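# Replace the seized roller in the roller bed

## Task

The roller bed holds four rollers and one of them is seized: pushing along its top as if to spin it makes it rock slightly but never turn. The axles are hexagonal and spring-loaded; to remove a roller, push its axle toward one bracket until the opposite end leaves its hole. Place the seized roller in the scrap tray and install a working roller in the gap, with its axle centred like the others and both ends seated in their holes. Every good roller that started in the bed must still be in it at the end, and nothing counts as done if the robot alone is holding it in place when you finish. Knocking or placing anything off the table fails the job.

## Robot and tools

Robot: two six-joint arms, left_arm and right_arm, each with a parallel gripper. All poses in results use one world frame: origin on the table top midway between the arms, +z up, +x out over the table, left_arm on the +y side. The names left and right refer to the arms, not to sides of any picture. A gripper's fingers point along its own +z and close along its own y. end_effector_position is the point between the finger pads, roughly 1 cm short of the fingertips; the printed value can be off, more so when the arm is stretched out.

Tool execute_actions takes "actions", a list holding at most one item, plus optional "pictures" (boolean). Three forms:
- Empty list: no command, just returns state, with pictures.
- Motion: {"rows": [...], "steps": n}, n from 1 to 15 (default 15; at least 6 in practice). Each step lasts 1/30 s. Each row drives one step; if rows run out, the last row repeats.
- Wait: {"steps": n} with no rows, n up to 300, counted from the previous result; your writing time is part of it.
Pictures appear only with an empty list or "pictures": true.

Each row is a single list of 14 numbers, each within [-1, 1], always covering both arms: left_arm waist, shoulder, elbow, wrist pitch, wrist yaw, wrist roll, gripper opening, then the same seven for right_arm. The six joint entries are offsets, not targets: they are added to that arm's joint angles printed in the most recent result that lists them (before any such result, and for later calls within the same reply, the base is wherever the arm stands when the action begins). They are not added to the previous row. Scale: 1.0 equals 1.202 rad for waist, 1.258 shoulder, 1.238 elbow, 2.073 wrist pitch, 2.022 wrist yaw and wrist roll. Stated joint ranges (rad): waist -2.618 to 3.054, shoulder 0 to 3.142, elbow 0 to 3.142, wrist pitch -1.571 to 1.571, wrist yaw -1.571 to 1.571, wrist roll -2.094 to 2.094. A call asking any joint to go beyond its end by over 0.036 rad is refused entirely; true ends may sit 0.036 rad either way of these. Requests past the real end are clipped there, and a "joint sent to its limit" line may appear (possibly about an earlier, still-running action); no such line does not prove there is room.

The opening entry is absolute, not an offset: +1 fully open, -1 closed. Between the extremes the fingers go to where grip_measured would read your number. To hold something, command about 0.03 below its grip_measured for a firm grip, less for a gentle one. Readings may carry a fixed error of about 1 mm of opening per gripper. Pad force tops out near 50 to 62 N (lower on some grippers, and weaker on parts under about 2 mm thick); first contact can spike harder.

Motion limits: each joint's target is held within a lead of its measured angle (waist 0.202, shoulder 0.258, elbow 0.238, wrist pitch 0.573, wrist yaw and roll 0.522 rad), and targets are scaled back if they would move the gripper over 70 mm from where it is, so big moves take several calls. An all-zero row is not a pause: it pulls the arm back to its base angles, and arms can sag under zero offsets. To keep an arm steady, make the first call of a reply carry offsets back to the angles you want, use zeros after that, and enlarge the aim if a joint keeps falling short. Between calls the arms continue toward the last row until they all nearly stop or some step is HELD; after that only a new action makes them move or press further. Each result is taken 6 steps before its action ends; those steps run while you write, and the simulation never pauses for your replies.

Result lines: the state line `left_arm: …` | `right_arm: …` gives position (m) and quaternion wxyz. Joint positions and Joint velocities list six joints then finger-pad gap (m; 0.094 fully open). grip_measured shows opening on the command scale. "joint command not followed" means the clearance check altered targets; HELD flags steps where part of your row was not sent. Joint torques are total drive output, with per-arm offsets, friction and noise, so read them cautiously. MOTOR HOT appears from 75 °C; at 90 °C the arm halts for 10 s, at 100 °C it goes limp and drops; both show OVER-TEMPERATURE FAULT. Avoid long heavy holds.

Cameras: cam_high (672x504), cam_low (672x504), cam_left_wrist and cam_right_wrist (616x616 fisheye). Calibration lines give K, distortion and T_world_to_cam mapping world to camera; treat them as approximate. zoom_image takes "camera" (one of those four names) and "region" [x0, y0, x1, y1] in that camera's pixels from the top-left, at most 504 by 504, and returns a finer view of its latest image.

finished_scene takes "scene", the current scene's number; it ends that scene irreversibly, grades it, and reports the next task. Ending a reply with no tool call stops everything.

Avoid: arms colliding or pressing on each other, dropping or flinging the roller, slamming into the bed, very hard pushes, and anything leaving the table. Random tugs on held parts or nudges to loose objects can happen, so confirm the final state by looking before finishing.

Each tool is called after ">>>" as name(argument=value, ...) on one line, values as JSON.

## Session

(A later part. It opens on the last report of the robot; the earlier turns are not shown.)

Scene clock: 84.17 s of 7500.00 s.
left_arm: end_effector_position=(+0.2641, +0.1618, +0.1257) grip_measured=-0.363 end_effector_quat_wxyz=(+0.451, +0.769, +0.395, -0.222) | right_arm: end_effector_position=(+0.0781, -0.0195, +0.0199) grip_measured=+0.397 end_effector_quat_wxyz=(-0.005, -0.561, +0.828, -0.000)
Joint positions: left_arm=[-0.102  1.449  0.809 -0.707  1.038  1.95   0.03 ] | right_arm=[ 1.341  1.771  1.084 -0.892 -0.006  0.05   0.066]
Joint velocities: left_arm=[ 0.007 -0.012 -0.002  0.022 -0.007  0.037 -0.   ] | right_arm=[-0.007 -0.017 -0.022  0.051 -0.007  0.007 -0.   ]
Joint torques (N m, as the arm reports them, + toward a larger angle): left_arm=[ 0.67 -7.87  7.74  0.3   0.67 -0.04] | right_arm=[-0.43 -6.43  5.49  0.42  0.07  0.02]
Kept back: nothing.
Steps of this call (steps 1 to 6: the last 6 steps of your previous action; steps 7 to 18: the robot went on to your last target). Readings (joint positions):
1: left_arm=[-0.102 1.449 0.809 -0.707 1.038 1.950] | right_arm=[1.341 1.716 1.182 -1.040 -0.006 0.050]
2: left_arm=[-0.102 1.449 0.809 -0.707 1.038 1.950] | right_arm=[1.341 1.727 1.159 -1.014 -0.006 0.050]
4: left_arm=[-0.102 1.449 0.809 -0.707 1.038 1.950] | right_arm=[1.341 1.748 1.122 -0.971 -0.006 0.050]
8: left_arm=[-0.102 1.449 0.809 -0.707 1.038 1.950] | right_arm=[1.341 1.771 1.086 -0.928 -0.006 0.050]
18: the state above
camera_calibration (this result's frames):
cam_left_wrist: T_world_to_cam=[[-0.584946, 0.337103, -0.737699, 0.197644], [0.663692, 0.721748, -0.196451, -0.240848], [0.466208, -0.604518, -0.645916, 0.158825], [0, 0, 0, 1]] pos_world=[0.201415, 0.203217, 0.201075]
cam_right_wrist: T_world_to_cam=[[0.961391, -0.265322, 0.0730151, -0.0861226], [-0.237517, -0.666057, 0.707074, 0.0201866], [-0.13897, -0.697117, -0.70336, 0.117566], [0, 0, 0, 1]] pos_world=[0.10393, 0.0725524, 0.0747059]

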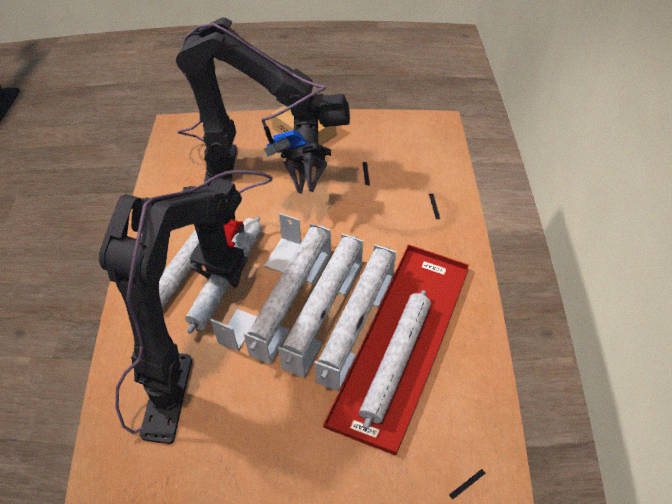

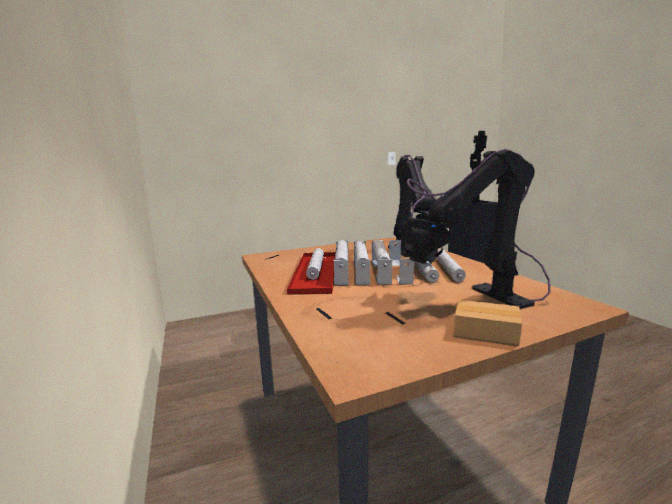

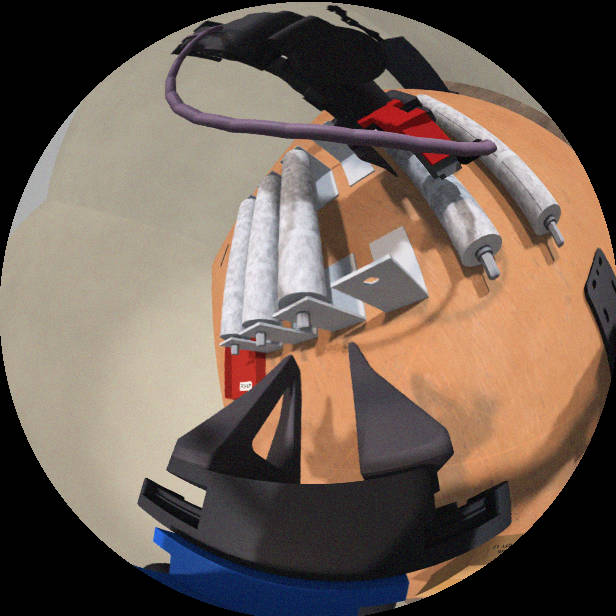

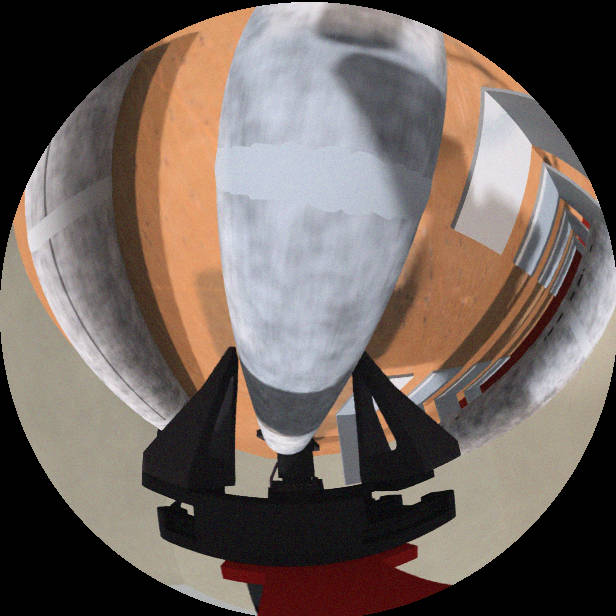

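>>> execute_actions(actions=[{"rows": [[0.005,-0.012,0.018,-0.01,0.01,0,-0.36, -0.003,0,-0.008,0.005,0.003,0,0.3],[0.005,-0.012,0.018,-0.01,0.01,0,-0.36, -0.003,0,-0.005,0.005,0.003,0,0.21],[0.005,-0.012,0.018,-0.01,0.01,0,-0.36, -0.003,0,0,0.004,0.003,0,0.14],[0.005,-0.012,0.018,-0.01,0.01,0,-0.36, -0.003,0,0,0.003,0.003,0,0.09],[0.005,-0.012,0.018,-0.01,0.01,0,-0.36, -0.003,0,0,0.002,0.003,0,0.05],[0.005,-0.012,0.018,-0.01,0.01,0,-0.36, -0.003,0,0,0.002,0.003,0,0.02],[0.005,-0.012,0.018,-0.01,0.01,0,-0.36, -0.003,0,0,0.002,0.003,0,0.0],[0.005,-0.012,0.018,-0.01,0.01,0,-0.36, -0.003,0,0,0.002,0.003,0,-0.02]], "steps": 11}])

>>> execute_actions(actions=[{"rows": [[0,0,0,0,0.01,0,-0.36, 0,-0.012,0.02,-0.005,0.003,0,-0.02],[0,0,0,0,0.01,0,-0.36, 0,-0.026,0.04,-0.012,0.003,0,-0.02],[0,0,0,0,0.01,0,-0.36, 0,-0.04,0.058,-0.024,0.003,0,-0.02],[0,0,0,0,0.01,0,-0.36, 0,-0.05,0.076,-0.04,0.003,0,-0.02],[0,0,0,0,0.01,0,-0.36, 0,-0.059,0.097,-0.058,0.003,0,-0.02],[0,0,0,0,0.01,0,-0.36, 0,-0.068,0.12,-0.077,0.003,0,-0.02],[0,0,0,0,0.01,0,-0.36, 0,-0.077,0.144,-0.097,0.003,0,-0.02],[0,0,0,0,0.01,0,-0.36, 0,-0.085,0.169,-0.117,0.003,0,-0.02],[0,0,0,0,0.01,0,-0.36, 0,-0.092,0.194,-0.137,0.003,0,-0.02],[0,0,0,0,0.01,0,-0.36, 0,-0.099,0.219,-0.156,0.003,0,-0.02],[0,0,0,0,0.01,0,-0.36, 0,-0.105,0.243,-0.173,0.003,0,-0.02],[0,0,0,0,0.01,0,-0.36, 0,-0.11,0.265,-0.187,0.003,0,-0.02],[0,0,0,0,0.01,0,-0.36, 0,-0.114,0.284,-0.197,0.003,0,-0.02],[0,0,0,0,0.01,0,-0.36, 0,-0.117,0.299,-0.203,0.003,0,-0.02],[0,0,0,0,0.01,0,-0.36, 0,-0.119,0.31,-0.205,0.003,0,-0.02]], "steps": 15}])

>>> execute_actions(actions=[{"steps": 16}])

Scene clock: 85.53 s of 7500.00 s.
left_arm: end_effector_position=(+0.2641, +0.1618, +0.1257) grip_measured=-0.363 end_effector_quat_wxyz=(+0.451, +0.769, +0.395, -0.222) | right_arm: end_effector_position=(+0.0780, -0.0186, +0.0199) grip_measured=+0.074 end_effector_quat_wxyz=(-0.004, -0.561, +0.828, +0.001)
Joint positions: left_arm=[-0.102  1.449  0.809 -0.707  1.038  1.95   0.03 ] | right_arm=[ 1.341  1.771  1.084 -0.889 -0.007  0.05   0.05 ]
Joint velocities: left_arm=[ 0.002  0.007 -0.012 -0.007  0.066 -0.022 -0.001] | right_arm=[ 0.017  0.012  0.002  0.022 -0.066  0.11  -0.043]
Joint torques (N m, as the arm reports them, + toward a larger angle): left_arm=[ 0.26 -8.06  7.53  0.37  0.63 -0.03] | right_arm=[-0.32 -6.75  6.75  0.35  0.12 -0.03]
Steps of this call (steps 1 to 15: the robot went on to your last target; steps 16 to 36: nothing new was sent; steps 37 to 41: the first 5 steps of this action). Readings (joint positions):
37: left_arm=[-0.102 1.449 0.809 -0.707 1.038 1.950] | right_arm=[1.341 1.771 1.084 -0.889 -0.006 0.050]
38: left_arm=[-0.102 1.449 0.809 -0.707 1.038 1.950] | right_arm=[1.341 1.771 1.084 -0.889 -0.006 0.050]
40: left_arm=[-0.102 1.449 0.809 -0.707 1.038 1.950] | right_arm=[1.341 1.771 1.084 -0.889 -0.006 0.050]
41: the state above

Scene clock: 86.03 s of 7500.00 s.
left_arm: end_effector_position=(+0.2647, +0.1618, +0.1258) grip_measured=-0.363 end_effector_quat_wxyz=(+0.451, +0.770, +0.394, -0.221) | right_arm: end_effector_position=(+0.0783, -0.0177, +0.0515) grip_measured=+0.015 end_effector_quat_wxyz=(-0.015, -0.561, +0.828, -0.007)
Joint positions: left_arm=[-0.102  1.449  0.809 -0.703  1.038  1.95   0.03 ] | right_arm=[ 1.341  1.754  1.198 -1.047 -0.007  0.05   0.048]
Joint velocities: left_arm=[-0.002  0.007  0.012 -0.037  0.022 -0.037  0.001] | right_arm=[ 0.007 -0.252  0.847 -1.033 -0.051  0.022 -0.   ]
Joint torques (N m, as the arm reports them, + toward a larger angle): left_arm=[ 0.   -6.61  6.11  0.49  0.64 -0.02] | right_arm=[ -0.01 -11.93  13.24   0.53   0.06   0.02]
Steps of this call (steps 1 to 6: the last 6 steps of your previous action; steps 7 to 15: the first 9 steps of this action, its rows measured from where the robot was after step 6). Readings (joint positions):
6: left_arm=[-0.102 1.449 0.809 -0.707 1.038 1.950] | right_arm=[1.341 1.771 1.084 -0.889 -0.007 0.050]
7: left_arm=[-0.102 1.449 0.809 -0.706 1.038 1.950] | right_arm=[1.341 1.771 1.084 -0.889 -0.007 0.050]
8: left_arm=[-0.102 1.449 0.809 -0.705 1.038 1.950] | right_arm=[1.341 1.771 1.086 -0.890 -0.007 0.050]
10: left_arm=[-0.102 1.449 0.809 -0.704 1.038 1.950] | right_arm=[1.341 1.771 1.096 -0.904 -0.007 0.050]
14: left_arm=[-0.102 1.449 0.809 -0.703 1.038 1.950] | right_arm=[1.341 1.762 1.170 -1.013 -0.007 0.050]
15: the state above

Scene clock: 86.57 s of 7500.00 s.
left_arm: end_effector_position=(+0.2647, +0.1618, +0.1259) grip_measured=-0.363 end_effector_quat_wxyz=(+0.451, +0.770, +0.394, -0.221) | right_arm: end_effector_position=(+0.0789, -0.0159, +0.1371) grip_measured=+0.015 end_effector_quat_wxyz=(+0.010, -0.561, +0.828, +0.012)
Joint positions: left_arm=[-0.102  1.449  0.809 -0.703  1.038  1.95   0.03 ] | right_arm=[ 1.341  1.653  1.428 -1.314 -0.007  0.05   0.048]
Joint velocities: left_arm=[ 0.012  0.002 -0.007  0.066  0.022 -0.022 -0.   ] | right_arm=[-0.017  0.002  0.002 -0.154  0.022 -0.007  0.   ]
Joint torques (N m, as the arm reports them, + toward a larger angle): left_arm=[-0.15 -6.63  5.98  0.47  0.62 -0.06] | right_arm=[ 0.01 -8.   10.68  0.58  0.07  0.  ]
Kept back: nothing.
Steps of this call (steps 1 to 6: the last 6 steps of your previous action; steps 7 to 16: the robot went on to your last target). Readings (joint positions):
1: left_arm=[-0.102 1.449 0.809 -0.703 1.038 1.950] | right_arm=[1.341 1.744 1.229 -1.082 -0.007 0.050]
2: left_arm=[-0.102 1.449 0.809 -0.703 1.038 1.950] | right_arm=[1.341 1.732 1.262 -1.115 -0.007 0.050]
4: left_arm=[-0.102 1.449 0.809 -0.703 1.038 1.950] | right_arm=[1.341 1.708 1.328 -1.175 -0.007 0.050]
8: left_arm=[-0.102 1.449 0.809 -0.703 1.038 1.950] | right_arm=[1.341 1.663 1.417 -1.245 -0.007 0.050]
16: the state above

>>> execute_actions(actions=[{"rows": [[0,0,0.01,-0.005,0.012,0.002,-0.36, -0.006,-0.024,0.032,0,0.003,-0.008,-0.02],[0,-0.004,0.016,-0.01,0.013,0.004,-0.36, -0.016,-0.022,0.032,0,0.003,-0.018,-0.02],[0,-0.008,0.022,-0.015,0.014,0.006,-0.36, -0.031,-0.02,0.032,0,0.003,-0.03,-0.02],[0,-0.012,0.027,-0.02,0.015,0.008,-0.36, -0.05,-0.018,0.032,0,0.003,-0.043,-0.02],[0,-0.016,0.031,-0.025,0.016,0.01,-0.36, -0.071,-0.016,0.032,0,0.003,-0.056,-0.02],[0,-0.019,0.035,-0.03,0.017,0.012,-0.36, -0.094,-0.013,0.032,0,0.003,-0.069,-0.02],[0,-0.022,0.039,-0.035,0.018,0.013,-0.36, -0.118,-0.01,0.032,0,0.003,-0.082,-0.02],[0,-0.022,0.042,-0.04,0.018,0.013,-0.36, -0.142,-0.007,0.032,0,0.003,-0.094,-0.02],[0,-0.022,0.045,-0.044,0.018,0.013,-0.36, -0.165,-0.004,0.032,0,0.003,-0.104,-0.02],[0,-0.022,0.045,-0.046,0.018,0.013,-0.36, -0.186,-0.001,0.032,0,0.003,-0.112,-0.02],[0,-0.022,0.045,-0.046,0.018,0.013,-0.36, -0.205,0.002,0.032,0,0.003,-0.118,-0.02],[0,-0.022,0.045,-0.046,0.018,0.013,-0.36, -0.22,0.005,0.032,0,0.003,-0.122,-0.02],[0,-0.022,0.045,-0.046,0.018,0.013,-0.36, -0.232,0.008,0.032,0,0.003,-0.122,-0.02],[0,-0.022,0.045,-0.046,0.018,0.013,-0.36, -0.24,0.011,0.032,0,0.003,-0.122,-0.02],[0,-0.022,0.045,-0.046,0.018,0.013,-0.36, -0.243,0.0127,0.032,0,0.003,-0.122,-0.02]], "steps": 15}])

>>> execute_actions(actions=[{"steps": 18}], pictures=true)

Scene clock: 88.00 s of 7500.00 s.
left_arm: end_effector_position=(+0.2630, +0.1615, +0.1300) grip_measured=-0.363 end_effector_quat_wxyz=(+0.450, +0.771, +0.391, -0.225) | right_arm: end_effector_position=(+0.1135, -0.0319, +0.1356) grip_measured=+0.015 end_effector_quat_wxyz=(+0.003, -0.556, +0.831, +0.013)
Joint positions: left_arm=[-0.102  1.449  0.826 -0.74   1.043  1.969  0.03 ] | right_arm=[ 1.208  1.659  1.428 -1.323 -0.019 -0.072  0.048]
Joint velocities: left_arm=[-0.017 -0.012  0.178 -0.212  0.022  0.022 -0.   ] | right_arm=[-0.886  0.071  0.007 -0.051  0.022 -0.549 -0.   ]
Joint torques (N m, as the arm reports them, + toward a larger angle): left_arm=[-0.1  -9.05  8.28  0.24  0.68 -0.05] | right_arm=[-0.65 -7.19 10.71  0.44  0.17 -0.02]
Steps of this call (steps 1 to 30: the robot went on to your last target; steps 31 to 34: nothing new was sent; steps 35 to 43: the first 9 steps of this action). Readings (joint positions):
35: left_arm=[-0.102 1.449 0.809 -0.703 1.038 1.951] | right_arm=[1.341 1.653 1.428 -1.323 -0.007 0.049]
36: left_arm=[-0.102 1.449 0.809 -0.703 1.038 1.952] | right_arm=[1.340 1.653 1.428 -1.323 -0.007 0.045]
38: left_arm=[-0.102 1.449 0.809 -0.706 1.039 1.956] | right_arm=[1.327 1.653 1.428 -1.323 -0.012 0.023]
42: left_arm=[-0.102 1.449 0.820 -0.733 1.042 1.967] | right_arm=[1.239 1.656 1.428 -1.323 -0.020 -0.051]
43: the state above

Scene clock: 88.60 s of 7500.00 s.
left_arm: end_effector_position=(+0.2605, +0.1613, +0.1328) grip_measured=-0.363 end_effector_quat_wxyz=(+0.448, +0.769, +0.392, -0.233) | right_arm: end_effector_position=(+0.1599, -0.0592, +0.1250) grip_measured=+0.015 end_effector_quat_wxyz=(-0.008, -0.536, +0.844, -0.007)
Joint positions: left_arm=[-0.102  1.449  0.838 -0.774  1.048  1.976  0.03 ] | right_arm=[ 1.043  1.697  1.428 -1.323  0.007 -0.188  0.048]
Joint velocities: left_arm=[-0.012 -0.007  0.002  0.007  0.007  0.037  0.   ] | right_arm=[ 0.012 -0.002 -0.012 -0.022 -0.007 -0.007 -0.   ]
Joint torques (N m, as the arm reports them, + toward a larger angle): left_arm=[ 0.03 -9.22  7.91  0.23  0.66 -0.07] | right_arm=[ 0.46 -8.11 10.62  0.38 -0.06 -0.05]
Kept back: nothing.
Steps of this call (steps 1 to 6: the last 6 steps of your previous action; steps 7 to 18: the robot went on to your last target). Readings (joint positions):
1: left_arm=[-0.102 1.449 0.832 -0.746 1.044 1.970] | right_arm=[1.176 1.663 1.428 -1.323 -0.017 -0.091]
2: left_arm=[-0.102 1.449 0.836 -0.751 1.045 1.971] | right_arm=[1.145 1.668 1.428 -1.323 -0.014 -0.108]
4: left_arm=[-0.102 1.449 0.838 -0.757 1.047 1.973] | right_arm=[1.092 1.678 1.428 -1.323 -0.004 -0.137]
8: left_arm=[-0.102 1.449 0.838 -0.768 1.047 1.975] | right_arm=[1.042 1.695 1.428 -1.323 0.014 -0.165]
18: the state above
camera_calibration (this result's frames):
cam_left_wrist: T_world_to_cam=[[-0.592286, 0.341897, -0.729592, 0.200936], [0.670751, 0.710926, -0.211369, -0.234827], [0.446419, -0.614565, -0.650399, 0.172139], [0, 0, 0, 1]] pos_world=[0.199676, 0.204036, 0.208926]
cam_right_wrist: T_world_to_cam=[[0.943576, -0.321489, 0.0794332, -0.184342], [-0.278397, -0.640191, 0.715996, -0.0541719], [-0.179333, -0.69771, -0.693571, 0.180373], [0, 0, 0, 1]] pos_world=[0.191206, 0.0319036, 0.178531]

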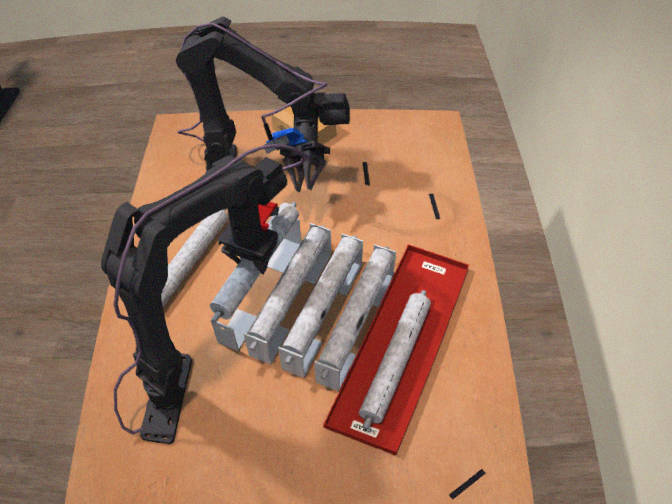

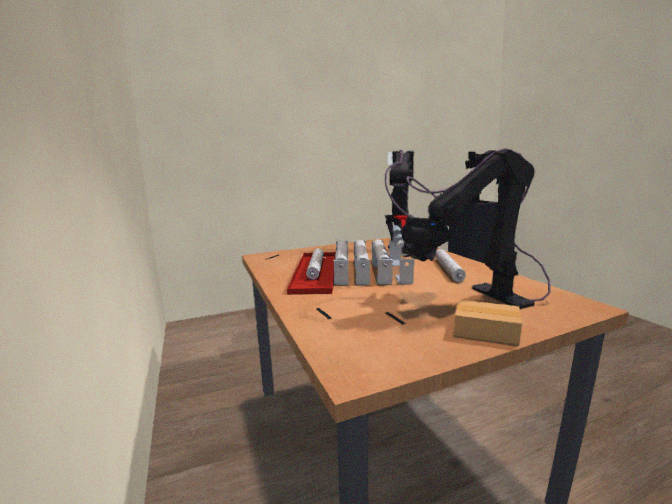

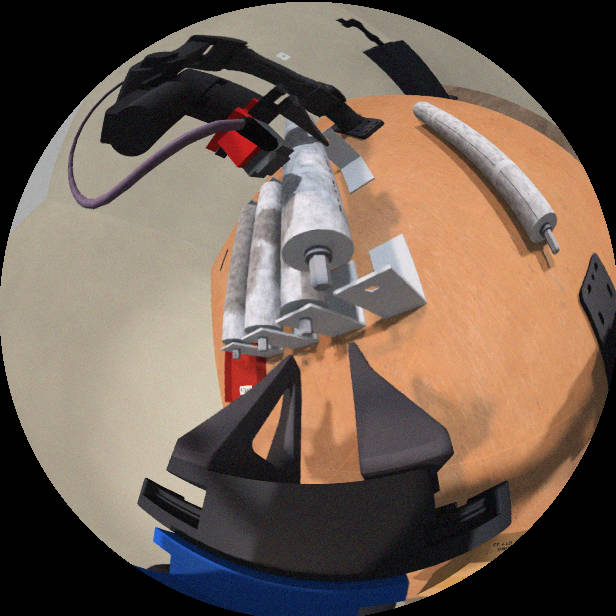

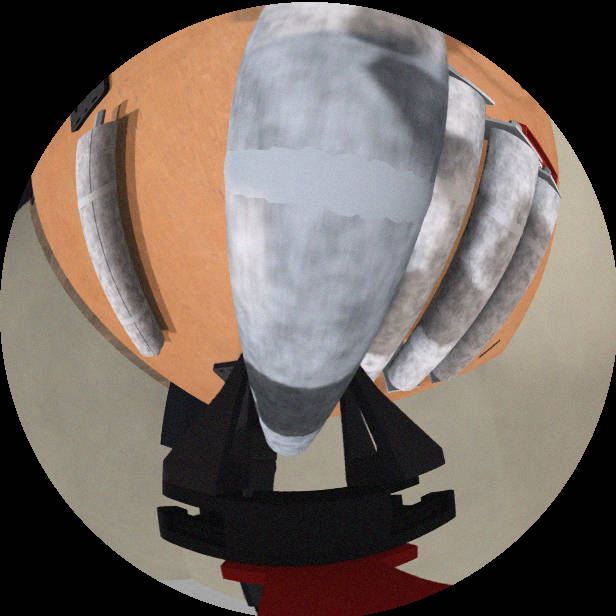

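>>> zoom_image(camera="cam_left_wrist", region=[270, 210, 430, 370])

Region (270, 210, 430, 370) of cam_left_wrist's 616x616 image, scaled by 3.150, with more detail than that image has.

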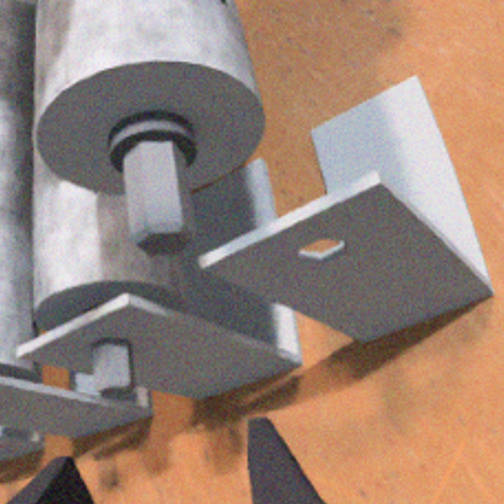

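>>> execute_actions(actions=[{"rows": [[-0.008,-0.024,0.005,0,0.008,-0.012,-0.36, 0.005,-0.022,0.032,0.004,-0.004,-0.004,-0.02],[-0.02,-0.026,-0.012,0.012,0.004,-0.025,-0.36, 0.005,-0.022,0.032,0.004,-0.004,-0.004,-0.02],[-0.034,-0.028,-0.024,0.025,0,-0.038,-0.36, 0.005,-0.022,0.032,0.004,-0.004,-0.004,-0.02],[-0.049,-0.03,-0.032,0.038,-0.004,-0.051,-0.36, 0.005,-0.022,0.032,0.004,-0.004,-0.004,-0.02],[-0.064,-0.032,-0.038,0.05,-0.008,-0.064,-0.36, 0.005,-0.022,0.032,0.004,-0.004,-0.004,-0.02],[-0.079,-0.034,-0.044,0.062,-0.011,-0.077,-0.36, 0.005,-0.022,0.032,0.004,-0.004,-0.004,-0.02],[-0.094,-0.036,-0.049,0.074,-0.014,-0.09,-0.36, 0.005,-0.022,0.032,0.004,-0.004,-0.004,-0.02],[-0.109,-0.038,-0.054,0.086,-0.016,-0.102,-0.36, 0.005,-0.022,0.032,0.004,-0.004,-0.004,-0.02],[-0.124,-0.04,-0.058,0.097,-0.018,-0.113,-0.36, 0.005,-0.022,0.032,0.004,-0.004,-0.004,-0.02],[-0.138,-0.041,-0.062,0.107,-0.0195,-0.123,-0.36, 0.005,-0.022,0.032,0.004,-0.004,-0.004,-0.02],[-0.151,-0.042,-0.066,0.116,-0.0208,-0.131,-0.36, 0.005,-0.022,0.032,0.004,-0.004,-0.004,-0.02],[-0.163,-0.043,-0.069,0.123,-0.0208,-0.137,-0.36, 0.005,-0.022,0.032,0.004,-0.004,-0.004,-0.02],[-0.174,-0.044,-0.072,0.1274,-0.0208,-0.1395,-0.36, 0.005,-0.022,0.032,0.004,-0.004,-0.004,-0.02],[-0.183,-0.045,-0.0735,0.1274,-0.0208,-0.1395,-0.36, 0.005,-0.022,0.032,0.004,-0.004,-0.004,-0.02],[-0.189,-0.0453,-0.0743,0.1274,-0.0208,-0.1395,-0.36, 0.005,-0.022,0.032,0.004,-0.004,-0.004,-0.02]], "steps": 15}])

>>> execute_actions(actions=[{"steps": 20}], pictures=true)

Scene clock: 93.40 s of 7500.00 s.
left_arm: end_effector_position=(+0.2485, +0.1370, +0.1279) grip_measured=-0.363 end_effector_quat_wxyz=(+0.437, +0.779, +0.379, -0.242) | right_arm: end_effector_position=(+0.1599, -0.0592, +0.1250) grip_measured=+0.015 end_effector_quat_wxyz=(-0.008, -0.537, +0.844, -0.007)
Joint positions: left_arm=[-0.213  1.426  0.798 -0.655  1.021  1.849  0.03 ] | right_arm=[ 1.043  1.697  1.428 -1.323  0.007 -0.191  0.048]
Joint velocities: left_arm=[-0.554 -0.066 -0.198  0.652 -0.212 -0.652 -0.   ] | right_arm=[-0.002 -0.007  0.007 -0.037  0.037 -0.007  0.001]
Joint torques (N m, as the arm reports them, + toward a larger angle): left_arm=[-0.36 -8.78  4.85  0.57  0.5  -0.11] | right_arm=[ 0.43 -8.12 10.58  0.38 -0.05 -0.06]
Steps of this call (steps 1 to 15: the robot went on to your last target; steps 16 to 90: nothing new was sent; then 1.50 s passed at rest; steps 91 to 99: the first 9 steps of this action). Readings (joint positions):
91: left_arm=[-0.102 1.449 0.838 -0.774 1.048 1.974] | right_arm=[1.043 1.697 1.428 -1.323 0.007 -0.191]
92: left_arm=[-0.104 1.448 0.838 -0.771 1.047 1.968] | right_arm=[1.043 1.697 1.428 -1.323 0.007 -0.191]
94: left_arm=[-0.120 1.442 0.833 -0.747 1.042 1.945] | right_arm=[1.043 1.697 1.428 -1.323 0.007 -0.191]
98: left_arm=[-0.193 1.427 0.805 -0.675 1.026 1.870] | right_arm=[1.043 1.697 1.428 -1.323 0.007 -0.191]
99: the state above

Scene clock: 94.07 s of 7500.00 s.
left_arm: end_effector_position=(+0.2404, +0.1105, +0.1264) grip_measured=-0.363 end_effector_quat_wxyz=(+0.436, +0.784, +0.364, -0.248) | right_arm: end_effector_position=(+0.1599, -0.0592, +0.1250) grip_measured=+0.015 end_effector_quat_wxyz=(-0.008, -0.537, +0.844, -0.007)
Joint positions: left_arm=[-0.324  1.416  0.767 -0.508  0.998  1.708  0.03 ] | right_arm=[ 1.043  1.697  1.428 -1.323  0.007 -0.191  0.048]
Joint velocities: left_arm=[-0.002  0.002  0.017  0.007 -0.007 -0.066 -0.   ] | right_arm=[-0.007 -0.002 -0.007  0.022  0.051  0.007  0.   ]
Joint torques (N m, as the arm reports them, + toward a larger angle): left_arm=[-0.53 -8.77  4.8   0.79  0.45 -0.14] | right_arm=[ 0.43 -8.13 10.58  0.38 -0.05 -0.06]
Kept back: nothing.
Steps of this call (steps 1 to 6: the last 6 steps of your previous action; steps 7 to 20: the robot went on to your last target). Readings (joint positions):
1: left_arm=[-0.231 1.424 0.791 -0.636 1.017 1.828] | right_arm=[1.043 1.697 1.428 -1.323 0.007 -0.191]
2: left_arm=[-0.249 1.423 0.785 -0.616 1.013 1.808] | right_arm=[1.043 1.697 1.428 -1.323 0.007 -0.191]
4: left_arm=[-0.281 1.421 0.776 -0.579 1.007 1.773] | right_arm=[1.043 1.697 1.428 -1.323 0.007 -0.191]
8: left_arm=[-0.321 1.417 0.767 -0.537 1.002 1.733] | right_arm=[1.043 1.697 1.428 -1.323 0.007 -0.191]
20: the state above
camera_calibration (this result's frames):
cam_left_wrist: T_world_to_cam=[[-0.565149, 0.389177, -0.727426, 0.189745], [0.721613, 0.660552, -0.207233, -0.193709], [0.399852, -0.642037, -0.654145, 0.160452], [0, 0, 0, 1]] pos_world=[0.18286, 0.157127, 0.202841]
cam_right_wrist: T_world_to_cam=[[0.944435, -0.31897, 0.0793764, -0.184324], [-0.276648, -0.640945, 0.716, -0.0544967], [-0.177507, -0.698175, -0.693573, 0.180054], [0, 0, 0, 1]] pos_world=[0.190966, 0.0319858, 0.178531]

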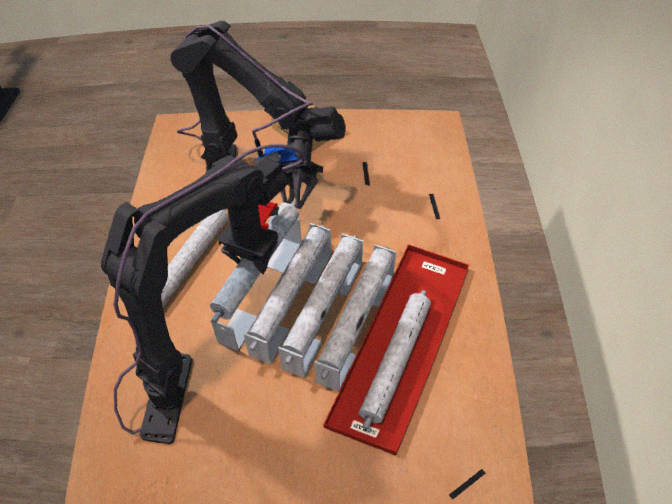

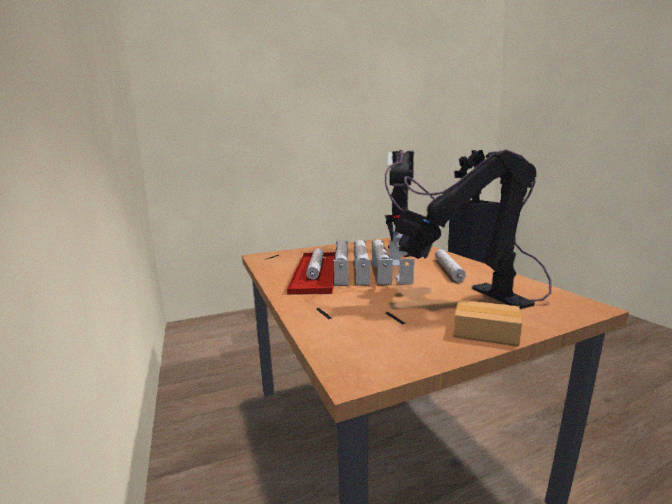

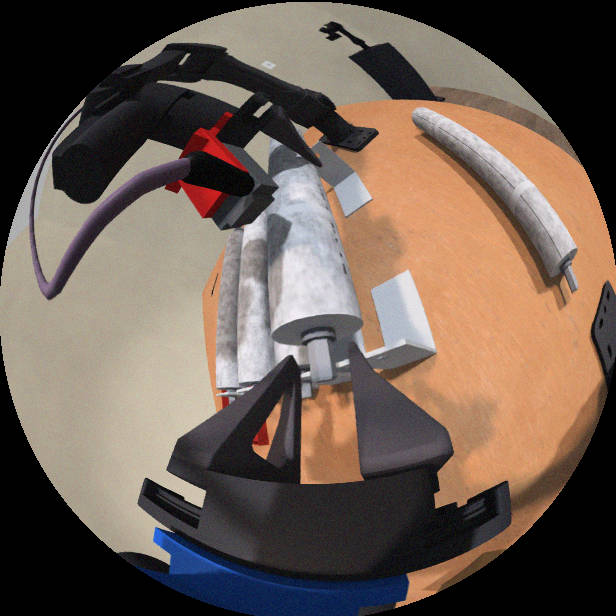

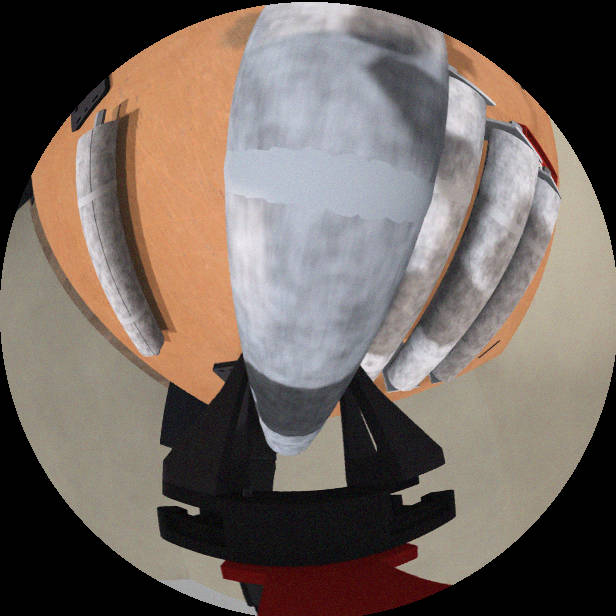

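>>> zoom_image(camera="cam_left_wrist", region=[260, 290, 400, 420])

>>> execute_actions(actions=[{"rows": [[-0.004,-0.019,-0.017,-0.001,0.004,-0.006,-0.45, 0.005,-0.022,0.032,0.004,-0.004,-0.003,-0.02],[-0.004,-0.019,-0.017,-0.001,0.004,-0.006,-0.54, 0.005,-0.022,0.032,0.004,-0.004,-0.003,-0.02],[-0.004,-0.019,-0.017,-0.001,0.004,-0.006,-0.62, 0.005,-0.022,0.032,0.004,-0.004,-0.003,-0.02],[-0.004,-0.019,-0.017,-0.001,0.004,-0.006,-0.68, 0.005,-0.022,0.032,0.004,-0.004,-0.003,-0.02],[-0.004,-0.019,-0.017,-0.001,0.004,-0.006,-0.72, 0.005,-0.022,0.032,0.004,-0.004,-0.003,-0.02],[-0.004,-0.019,-0.017,-0.001,0.004,-0.006,-0.75, 0.005,-0.022,0.032,0.004,-0.004,-0.003,-0.02],[-0.004,-0.019,-0.017,-0.001,0.004,-0.006,-0.775, 0.005,-0.022,0.032,0.004,-0.004,-0.003,-0.02],[-0.004,-0.019,-0.017,-0.001,0.004,-0.006,-0.8, 0.005,-0.022,0.032,0.004,-0.004,-0.003,-0.02],[-0.004,-0.019,-0.017,-0.001,0.004,-0.006,-0.82, 0.005,-0.022,0.032,0.004,-0.004,-0.003,-0.02]], "steps": 13}])

>>> execute_actions(actions=[{"steps": 8}], pictures=true)

Region (260, 290, 400, 420) of cam_left_wrist's 616x616 image, scaled by 3.600, with more detail than that image has; it fills the top 468 rows of this view, and the rest is white.

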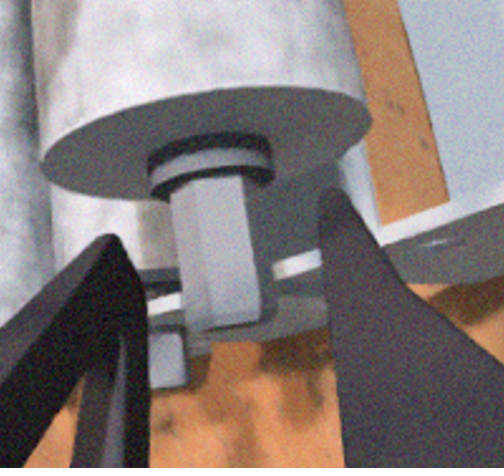

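Scene clock: 95.03 s of 7500.00 s.
left_arm: end_effector_position=(+0.2407, +0.1105, +0.1264) grip_measured=-0.758 end_effector_quat_wxyz=(+0.436, +0.784, +0.365, -0.248) | right_arm: end_effector_position=(+0.1599, -0.0592, +0.1250) grip_measured=+0.015 end_effector_quat_wxyz=(-0.008, -0.537, +0.844, -0.007)
Joint positions: left_arm=[-0.324  1.416  0.767 -0.506  0.997  1.706  0.011] | right_arm=[ 1.043  1.697  1.428 -1.323  0.007 -0.191  0.048]
Joint velocities: left_arm=[-0.012 -0.002  0.012 -0.022  0.022  0.022 -0.019] | right_arm=[-0.002  0.002 -0.007  0.037 -0.022 -0.051 -0.001]
Joint torques (N m, as the arm reports them, + toward a larger angle): left_arm=[-0.3  -8.86  4.72  0.75  0.53 -0.11] | right_arm=[ 0.45 -8.08 10.5   0.37 -0.05 -0.06]
Steps of this call (steps 1 to 15: the robot went on to your last target; steps 16 to 22: nothing new was sent; steps 23 to 29: the first 7 steps of this action). Readings (joint positions):
23: left_arm=[-0.324 1.416 0.767 -0.506 0.998 1.706] | right_arm=[1.043 1.697 1.428 -1.323 0.007 -0.191]
24: left_arm=[-0.324 1.416 0.767 -0.506 0.998 1.706] | right_arm=[1.043 1.697 1.428 -1.323 0.007 -0.191]
26: left_arm=[-0.324 1.416 0.767 -0.506 0.998 1.706] | right_arm=[1.043 1.697 1.428 -1.323 0.007 -0.191]
29: the state above

Scene clock: 95.30 s of 7500.00 s.
left_arm: end_effector_position=(+0.2407, +0.1105, +0.1264) grip_measured=-0.784 end_effector_quat_wxyz=(+0.436, +0.784, +0.365, -0.248) | right_arm: end_effector_position=(+0.1599, -0.0592, +0.1250) grip_measured=+0.015 end_effector_quat_wxyz=(-0.008, -0.537, +0.844, -0.007)
Joint positions: left_arm=[-0.324  1.416  0.767 -0.506  0.997  1.706  0.01 ] | right_arm=[ 1.043  1.697  1.428 -1.323  0.007 -0.19   0.048]
Joint velocities: left_arm=[-0.012  0.017 -0.002 -0.066  0.051 -0.037  0.001] | right_arm=[ 0.002 -0.012 -0.007 -0.007 -0.037  0.007 -0.   ]
Joint torques (N m, as the arm reports them, + toward a larger angle): left_arm=[-0.33 -8.72  4.95  0.77  0.48 -0.15] | right_arm=[ 0.43 -8.12 10.58  0.38 -0.05 -0.06]
Kept back: nothing.
Steps of this call (steps 1 to 6: the last 6 steps of your previous action; steps 7 to 8: the robot went on to your last target). Readings (joint positions):
1: left_arm=[-0.324 1.416 0.767 -0.506 0.997 1.706] | right_arm=[1.043 1.697 1.428 -1.323 0.007 -0.190]
2: left_arm=[-0.324 1.416 0.767 -0.506 0.997 1.706] | right_arm=[1.043 1.697 1.428 -1.323 0.007 -0.190]
4: left_arm=[-0.324 1.416 0.767 -0.506 0.997 1.706] | right_arm=[1.043 1.697 1.428 -1.323 0.007 -0.190]
8: the state above
camera_calibration (this result's frames):
cam_left_wrist: T_world_to_cam=[[-0.565622, 0.38868, -0.727324, 0.190071], [0.720788, 0.661517, -0.207026, -0.193837], [0.40067, -0.641345, -0.654324, 0.16007], [0, 0, 0, 1]] pos_world=[0.183088, 0.15701, 0.202851]
cam_right_wrist: T_world_to_cam=[[0.944313, -0.31933, 0.0793845, -0.184326], [-0.276898, -0.640837, 0.715999, -0.0544503], [-0.177768, -0.698109, -0.693573, 0.180099], [0, 0, 0, 1]] pos_world=[0.191, 0.0319741, 0.178531]

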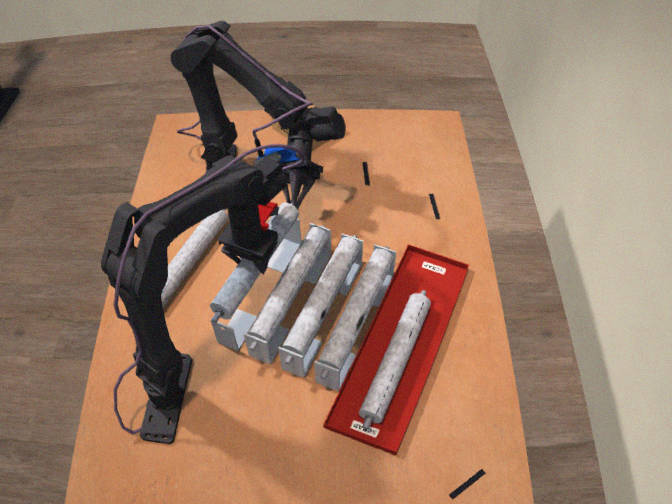

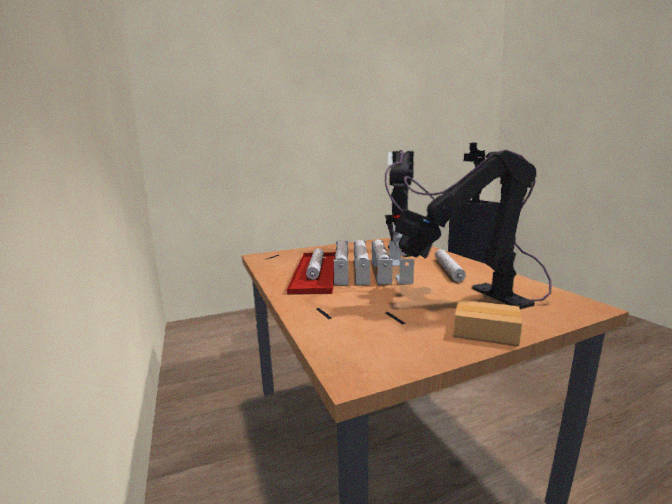

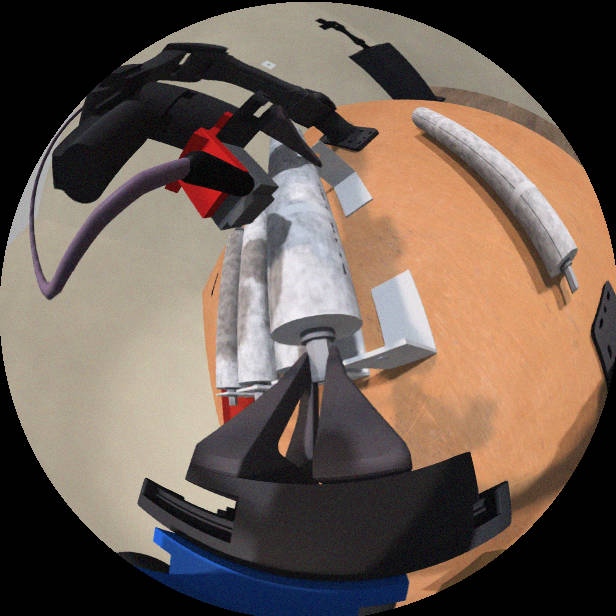

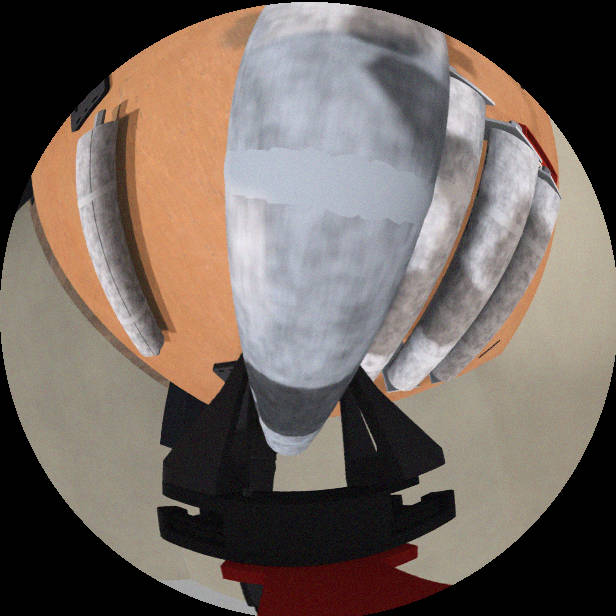

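>>> execute_actions(actions=[])

Scene clock: 96.83 s of 7500.00 s.
left_arm: end_effector_position=(+0.2407, +0.1105, +0.1264) grip_measured=-0.784 end_effector_quat_wxyz=(+0.436, +0.784, +0.365, -0.248) | right_arm: end_effector_position=(+0.1599, -0.0592, +0.1250) grip_measured=+0.015 end_effector_quat_wxyz=(-0.008, -0.537, +0.844, -0.007)
Joint positions: left_arm=[-0.324  1.416  0.767 -0.506  0.997  1.706  0.01 ] | right_arm=[ 1.043  1.697  1.428 -1.323  0.007 -0.19   0.048]
Joint velocities: left_arm=[-0.007 -0.012 -0.012 -0.051 -0.051 -0.081  0.   ] | right_arm=[-0.027 -0.027 -0.007  0.022  0.007 -0.022 -0.001]
Joint torques (N m, as the arm reports them, + toward a larger angle): left_arm=[-0.38 -8.6   4.57  0.79  0.44 -0.15] | right_arm=[ 0.43 -8.12 10.58  0.38 -0.06 -0.06]
Kept back: nothing.
Steps of this call (steps 1 to 15: the robot went on to your last target; steps 16 to 46: nothing new was sent). Readings (joint positions):
1: left_arm=[-0.324 1.416 0.767 -0.506 0.997 1.706] | right_arm=[1.043 1.697 1.428 -1.323 0.007 -0.190]
2: left_arm=[-0.324 1.416 0.767 -0.506 0.997 1.706] | right_arm=[1.043 1.697 1.428 -1.323 0.007 -0.190]
4: left_arm=[-0.324 1.416 0.767 -0.506 0.997 1.706] | right_arm=[1.043 1.697 1.428 -1.323 0.007 -0.190]
8: left_arm=[-0.324 1.416 0.767 -0.506 0.997 1.706] | right_arm=[1.043 1.697 1.428 -1.323 0.007 -0.190]
46: the state above
All arms were judged still, so your last target was given up. Only a new action makes them travel on or press farther. Fingers that are still opening or closing keep moving.
camera_calibration (this result's frames):
cam_left_wrist: T_world_to_cam=[[-0.565622, 0.38868, -0.727324, 0.190071], [0.720788, 0.661517, -0.207026, -0.193837], [0.40067, -0.641345, -0.654324, 0.16007], [0, 0, 0, 1]] pos_world=[0.183088, 0.15701, 0.202851]
cam_right_wrist: T_world_to_cam=[[0.944313, -0.31933, 0.0793845, -0.184326], [-0.276898, -0.640837, 0.715999, -0.0544503], [-0.177768, -0.698109, -0.693573, 0.180099], [0, 0, 0, 1]] pos_world=[0.191, 0.0319741, 0.178531]

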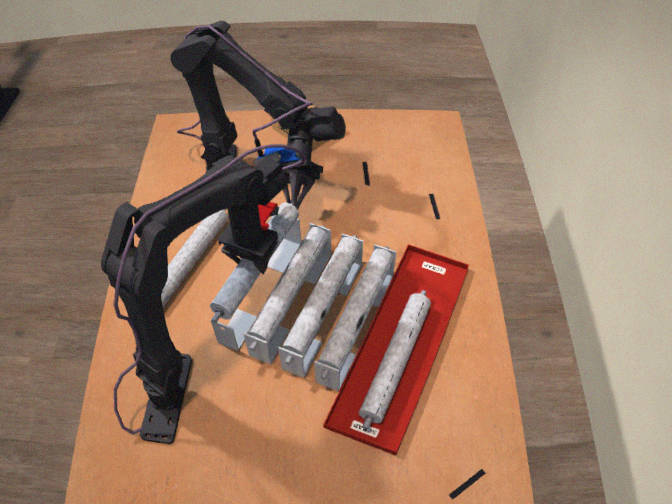

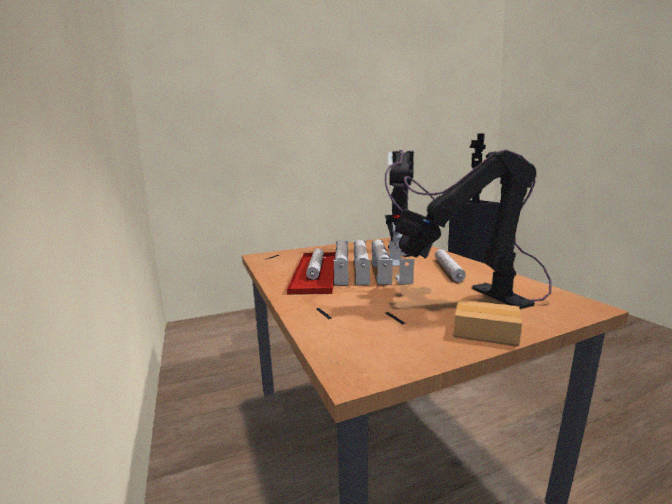

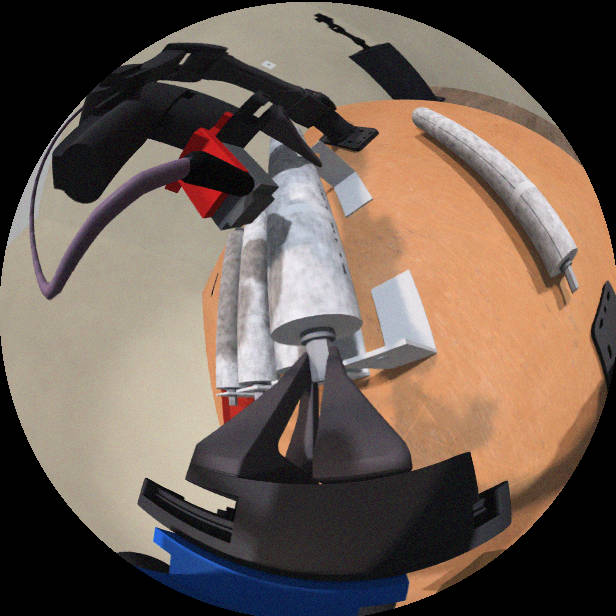

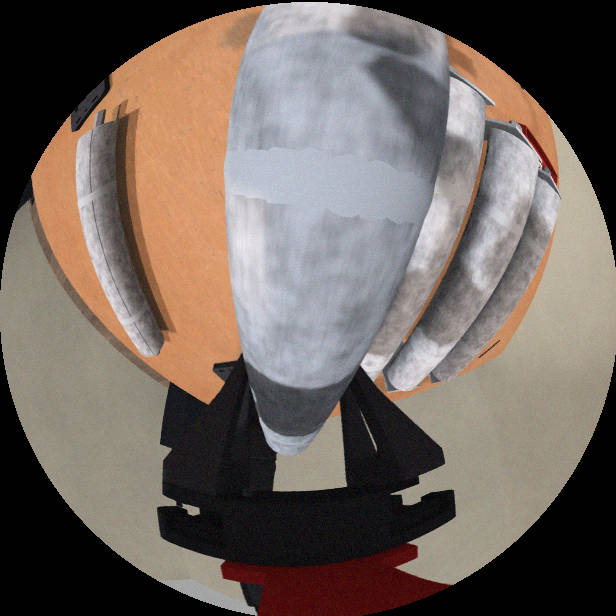

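>>> zoom_image(camera="cam_left_wrist", region=[260, 300, 400, 420])

Region (260, 300, 400, 420) of cam_left_wrist's 616x616 image, scaled by 3.600, with more detail than that image has; it fills the top 432 rows of this view, and the rest is white.

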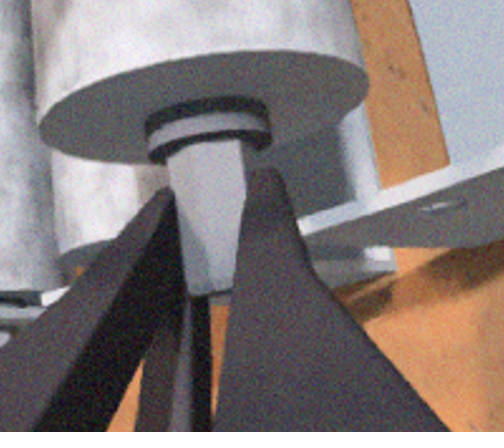

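>>> execute_actions(actions=[{"rows": [[-0.004,-0.019,-0.017,-0.001,0.004,-0.006,-0.72,0.005,-0.022,0.032,0.004,-0.004,-0.003,-0.02],[-0.004,-0.019,-0.017,-0.001,0.004,-0.006,-0.6,0.005,-0.022,0.032,0.004,-0.004,-0.003,-0.02],[-0.004,-0.019,-0.017,-0.001,0.004,-0.006,-0.48,0.005,-0.022,0.032,0.004,-0.004,-0.003,-0.02],[-0.002,-0.012,-0.006,-0.003,0.004,-0.002,-0.36,0.005,-0.022,0.032,0.004,-0.004,-0.003,-0.02],[0.002,-0.004,0.008,-0.006,0.005,0.003,-0.36,0.005,-0.022,0.032,0.004,-0.004,-0.003,-0.02],[0.008,0.004,0.02,-0.011,0.006,0.010,-0.36,0.005,-0.022,0.032,0.004,-0.004,-0.003,-0.02],[0.017,0.010,0.028,-0.018,0.007,0.019,-0.36,0.005,-0.022,0.032,0.004,-0.004,-0.003,-0.02],[0.027,0.015,0.034,-0.027,0.009,0.030,-0.36,0.005,-0.022,0.032,0.004,-0.004,-0.003,-0.02],[0.038,0.020,0.040,-0.037,0.011,0.042,-0.36,0.005,-0.022,0.032,0.004,-0.004,-0.003,-0.02],[0.049,0.024,0.046,-0.047,0.013,0.054,-0.36,0.005,-0.022,0.032,0.004,-0.004,-0.003,-0.02],[0.060,0.028,0.052,-0.057,0.015,0.065,-0.36,0.005,-0.022,0.032,0.004,-0.004,-0.003,-0.02],[0.069,0.032,0.057,-0.065,0.016,0.075,-0.36,0.005,-0.022,0.032,0.004,-0.004,-0.003,-0.02],[0.076,0.035,0.061,-0.071,0.017,0.083,-0.36,0.005,-0.022,0.032,0.004,-0.004,-0.003,-0.02],[0.081,0.037,0.064,-0.076,0.018,0.088,-0.36,0.005,-0.022,0.032,0.004,-0.004,-0.003,-0.02],[0.083,0.038,0.066,-0.078,0.018,0.09,-0.36,0.005,-0.022,0.032,0.004,-0.004,-0.003,-0.02]], "steps": 15}])

>>> execute_actions(actions=[{"steps": 12}])

Scene clock: 101.23 s of 7500.00 s.
left_arm: end_effector_position=(+0.2427, +0.1137, +0.1267) grip_measured=-0.363 end_effector_quat_wxyz=(+0.438, +0.787, +0.361, -0.242) | right_arm: end_effector_position=(+0.1598, -0.0591, +0.1250) grip_measured=+0.015 end_effector_quat_wxyz=(-0.008, -0.537, +0.844, -0.006)
Joint positions: left_arm=[-0.31   1.418  0.773 -0.523  0.998  1.737  0.03 ] | right_arm=[ 1.043  1.697  1.428 -1.323  0.005 -0.191  0.048]
Joint velocities: left_arm=[ 0.286  0.051  0.164 -0.33  -0.066  0.3    0.   ] | right_arm=[ 0.017  0.002 -0.007  0.051  0.022 -0.022 -0.   ]
Joint torques (N m, as the arm reports them, + toward a larger angle): left_arm=[ 1.1  -4.43  8.54  0.71  0.59 -0.06] | right_arm=[ 0.44 -7.95 10.54  0.39  0.   -0.06]
Steps of this call (steps 1 to 90: nothing new was sent; then 1.10 s passed at rest; steps 91 to 99: the first 9 steps of this action). Readings (joint positions):
91: left_arm=[-0.324 1.416 0.767 -0.506 0.997 1.706] | right_arm=[1.043 1.697 1.428 -1.323 0.007 -0.190]
92: left_arm=[-0.324 1.416 0.767 -0.506 0.997 1.706] | right_arm=[1.043 1.697 1.428 -1.323 0.007 -0.191]
94: left_arm=[-0.324 1.416 0.767 -0.505 0.997 1.706] | right_arm=[1.043 1.697 1.428 -1.323 0.006 -0.191]
98: left_arm=[-0.318 1.416 0.769 -0.513 0.997 1.725] | right_arm=[1.043 1.697 1.428 -1.323 0.005 -0.191]
99: the state above

Scene clock: 101.63 s of 7500.00 s.
left_arm: end_effector_position=(+0.2556, +0.1322, +0.1276) grip_measured=-0.363 end_effector_quat_wxyz=(+0.440, +0.791, +0.360, -0.227) | right_arm: end_effector_position=(+0.1598, -0.0591, +0.1250) grip_measured=+0.015 end_effector_quat_wxyz=(-0.008, -0.537, +0.844, -0.006)
Joint positions: left_arm=[-0.229  1.448  0.82  -0.63   1.006  1.873  0.03 ] | right_arm=[ 1.043  1.697  1.428 -1.323  0.005 -0.191  0.048]
Joint velocities: left_arm=[-0.002 -0.012  0.002 -0.139  0.022  0.154  0.001] | right_arm=[-0.002 -0.012  0.002 -0.022  0.037 -0.066  0.   ]
Joint torques (N m, as the arm reports them, + toward a larger angle): left_arm=[ 0.28 -5.07  8.23  0.39  0.65 -0.03] | right_arm=[ 0.43 -8.12 10.58  0.38 -0.05 -0.05]
Kept back: nothing.
Steps of this call (steps 1 to 6: the last 6 steps of your previous action; steps 7 to 12: the robot went on to your last target). Readings (joint positions):
1: left_arm=[-0.299 1.421 0.780 -0.535 0.998 1.751] | right_arm=[1.043 1.697 1.428 -1.323 0.005 -0.191]
2: left_arm=[-0.286 1.426 0.788 -0.547 0.999 1.768] | right_arm=[1.043 1.697 1.428 -1.323 0.005 -0.191]
4: left_arm=[-0.259 1.436 0.804 -0.572 1.001 1.802] | right_arm=[1.043 1.697 1.428 -1.323 0.005 -0.191]
8: left_arm=[-0.230 1.448 0.820 -0.610 1.003 1.852] | right_arm=[1.043 1.697 1.428 -1.323 0.005 -0.191]
12: the state above


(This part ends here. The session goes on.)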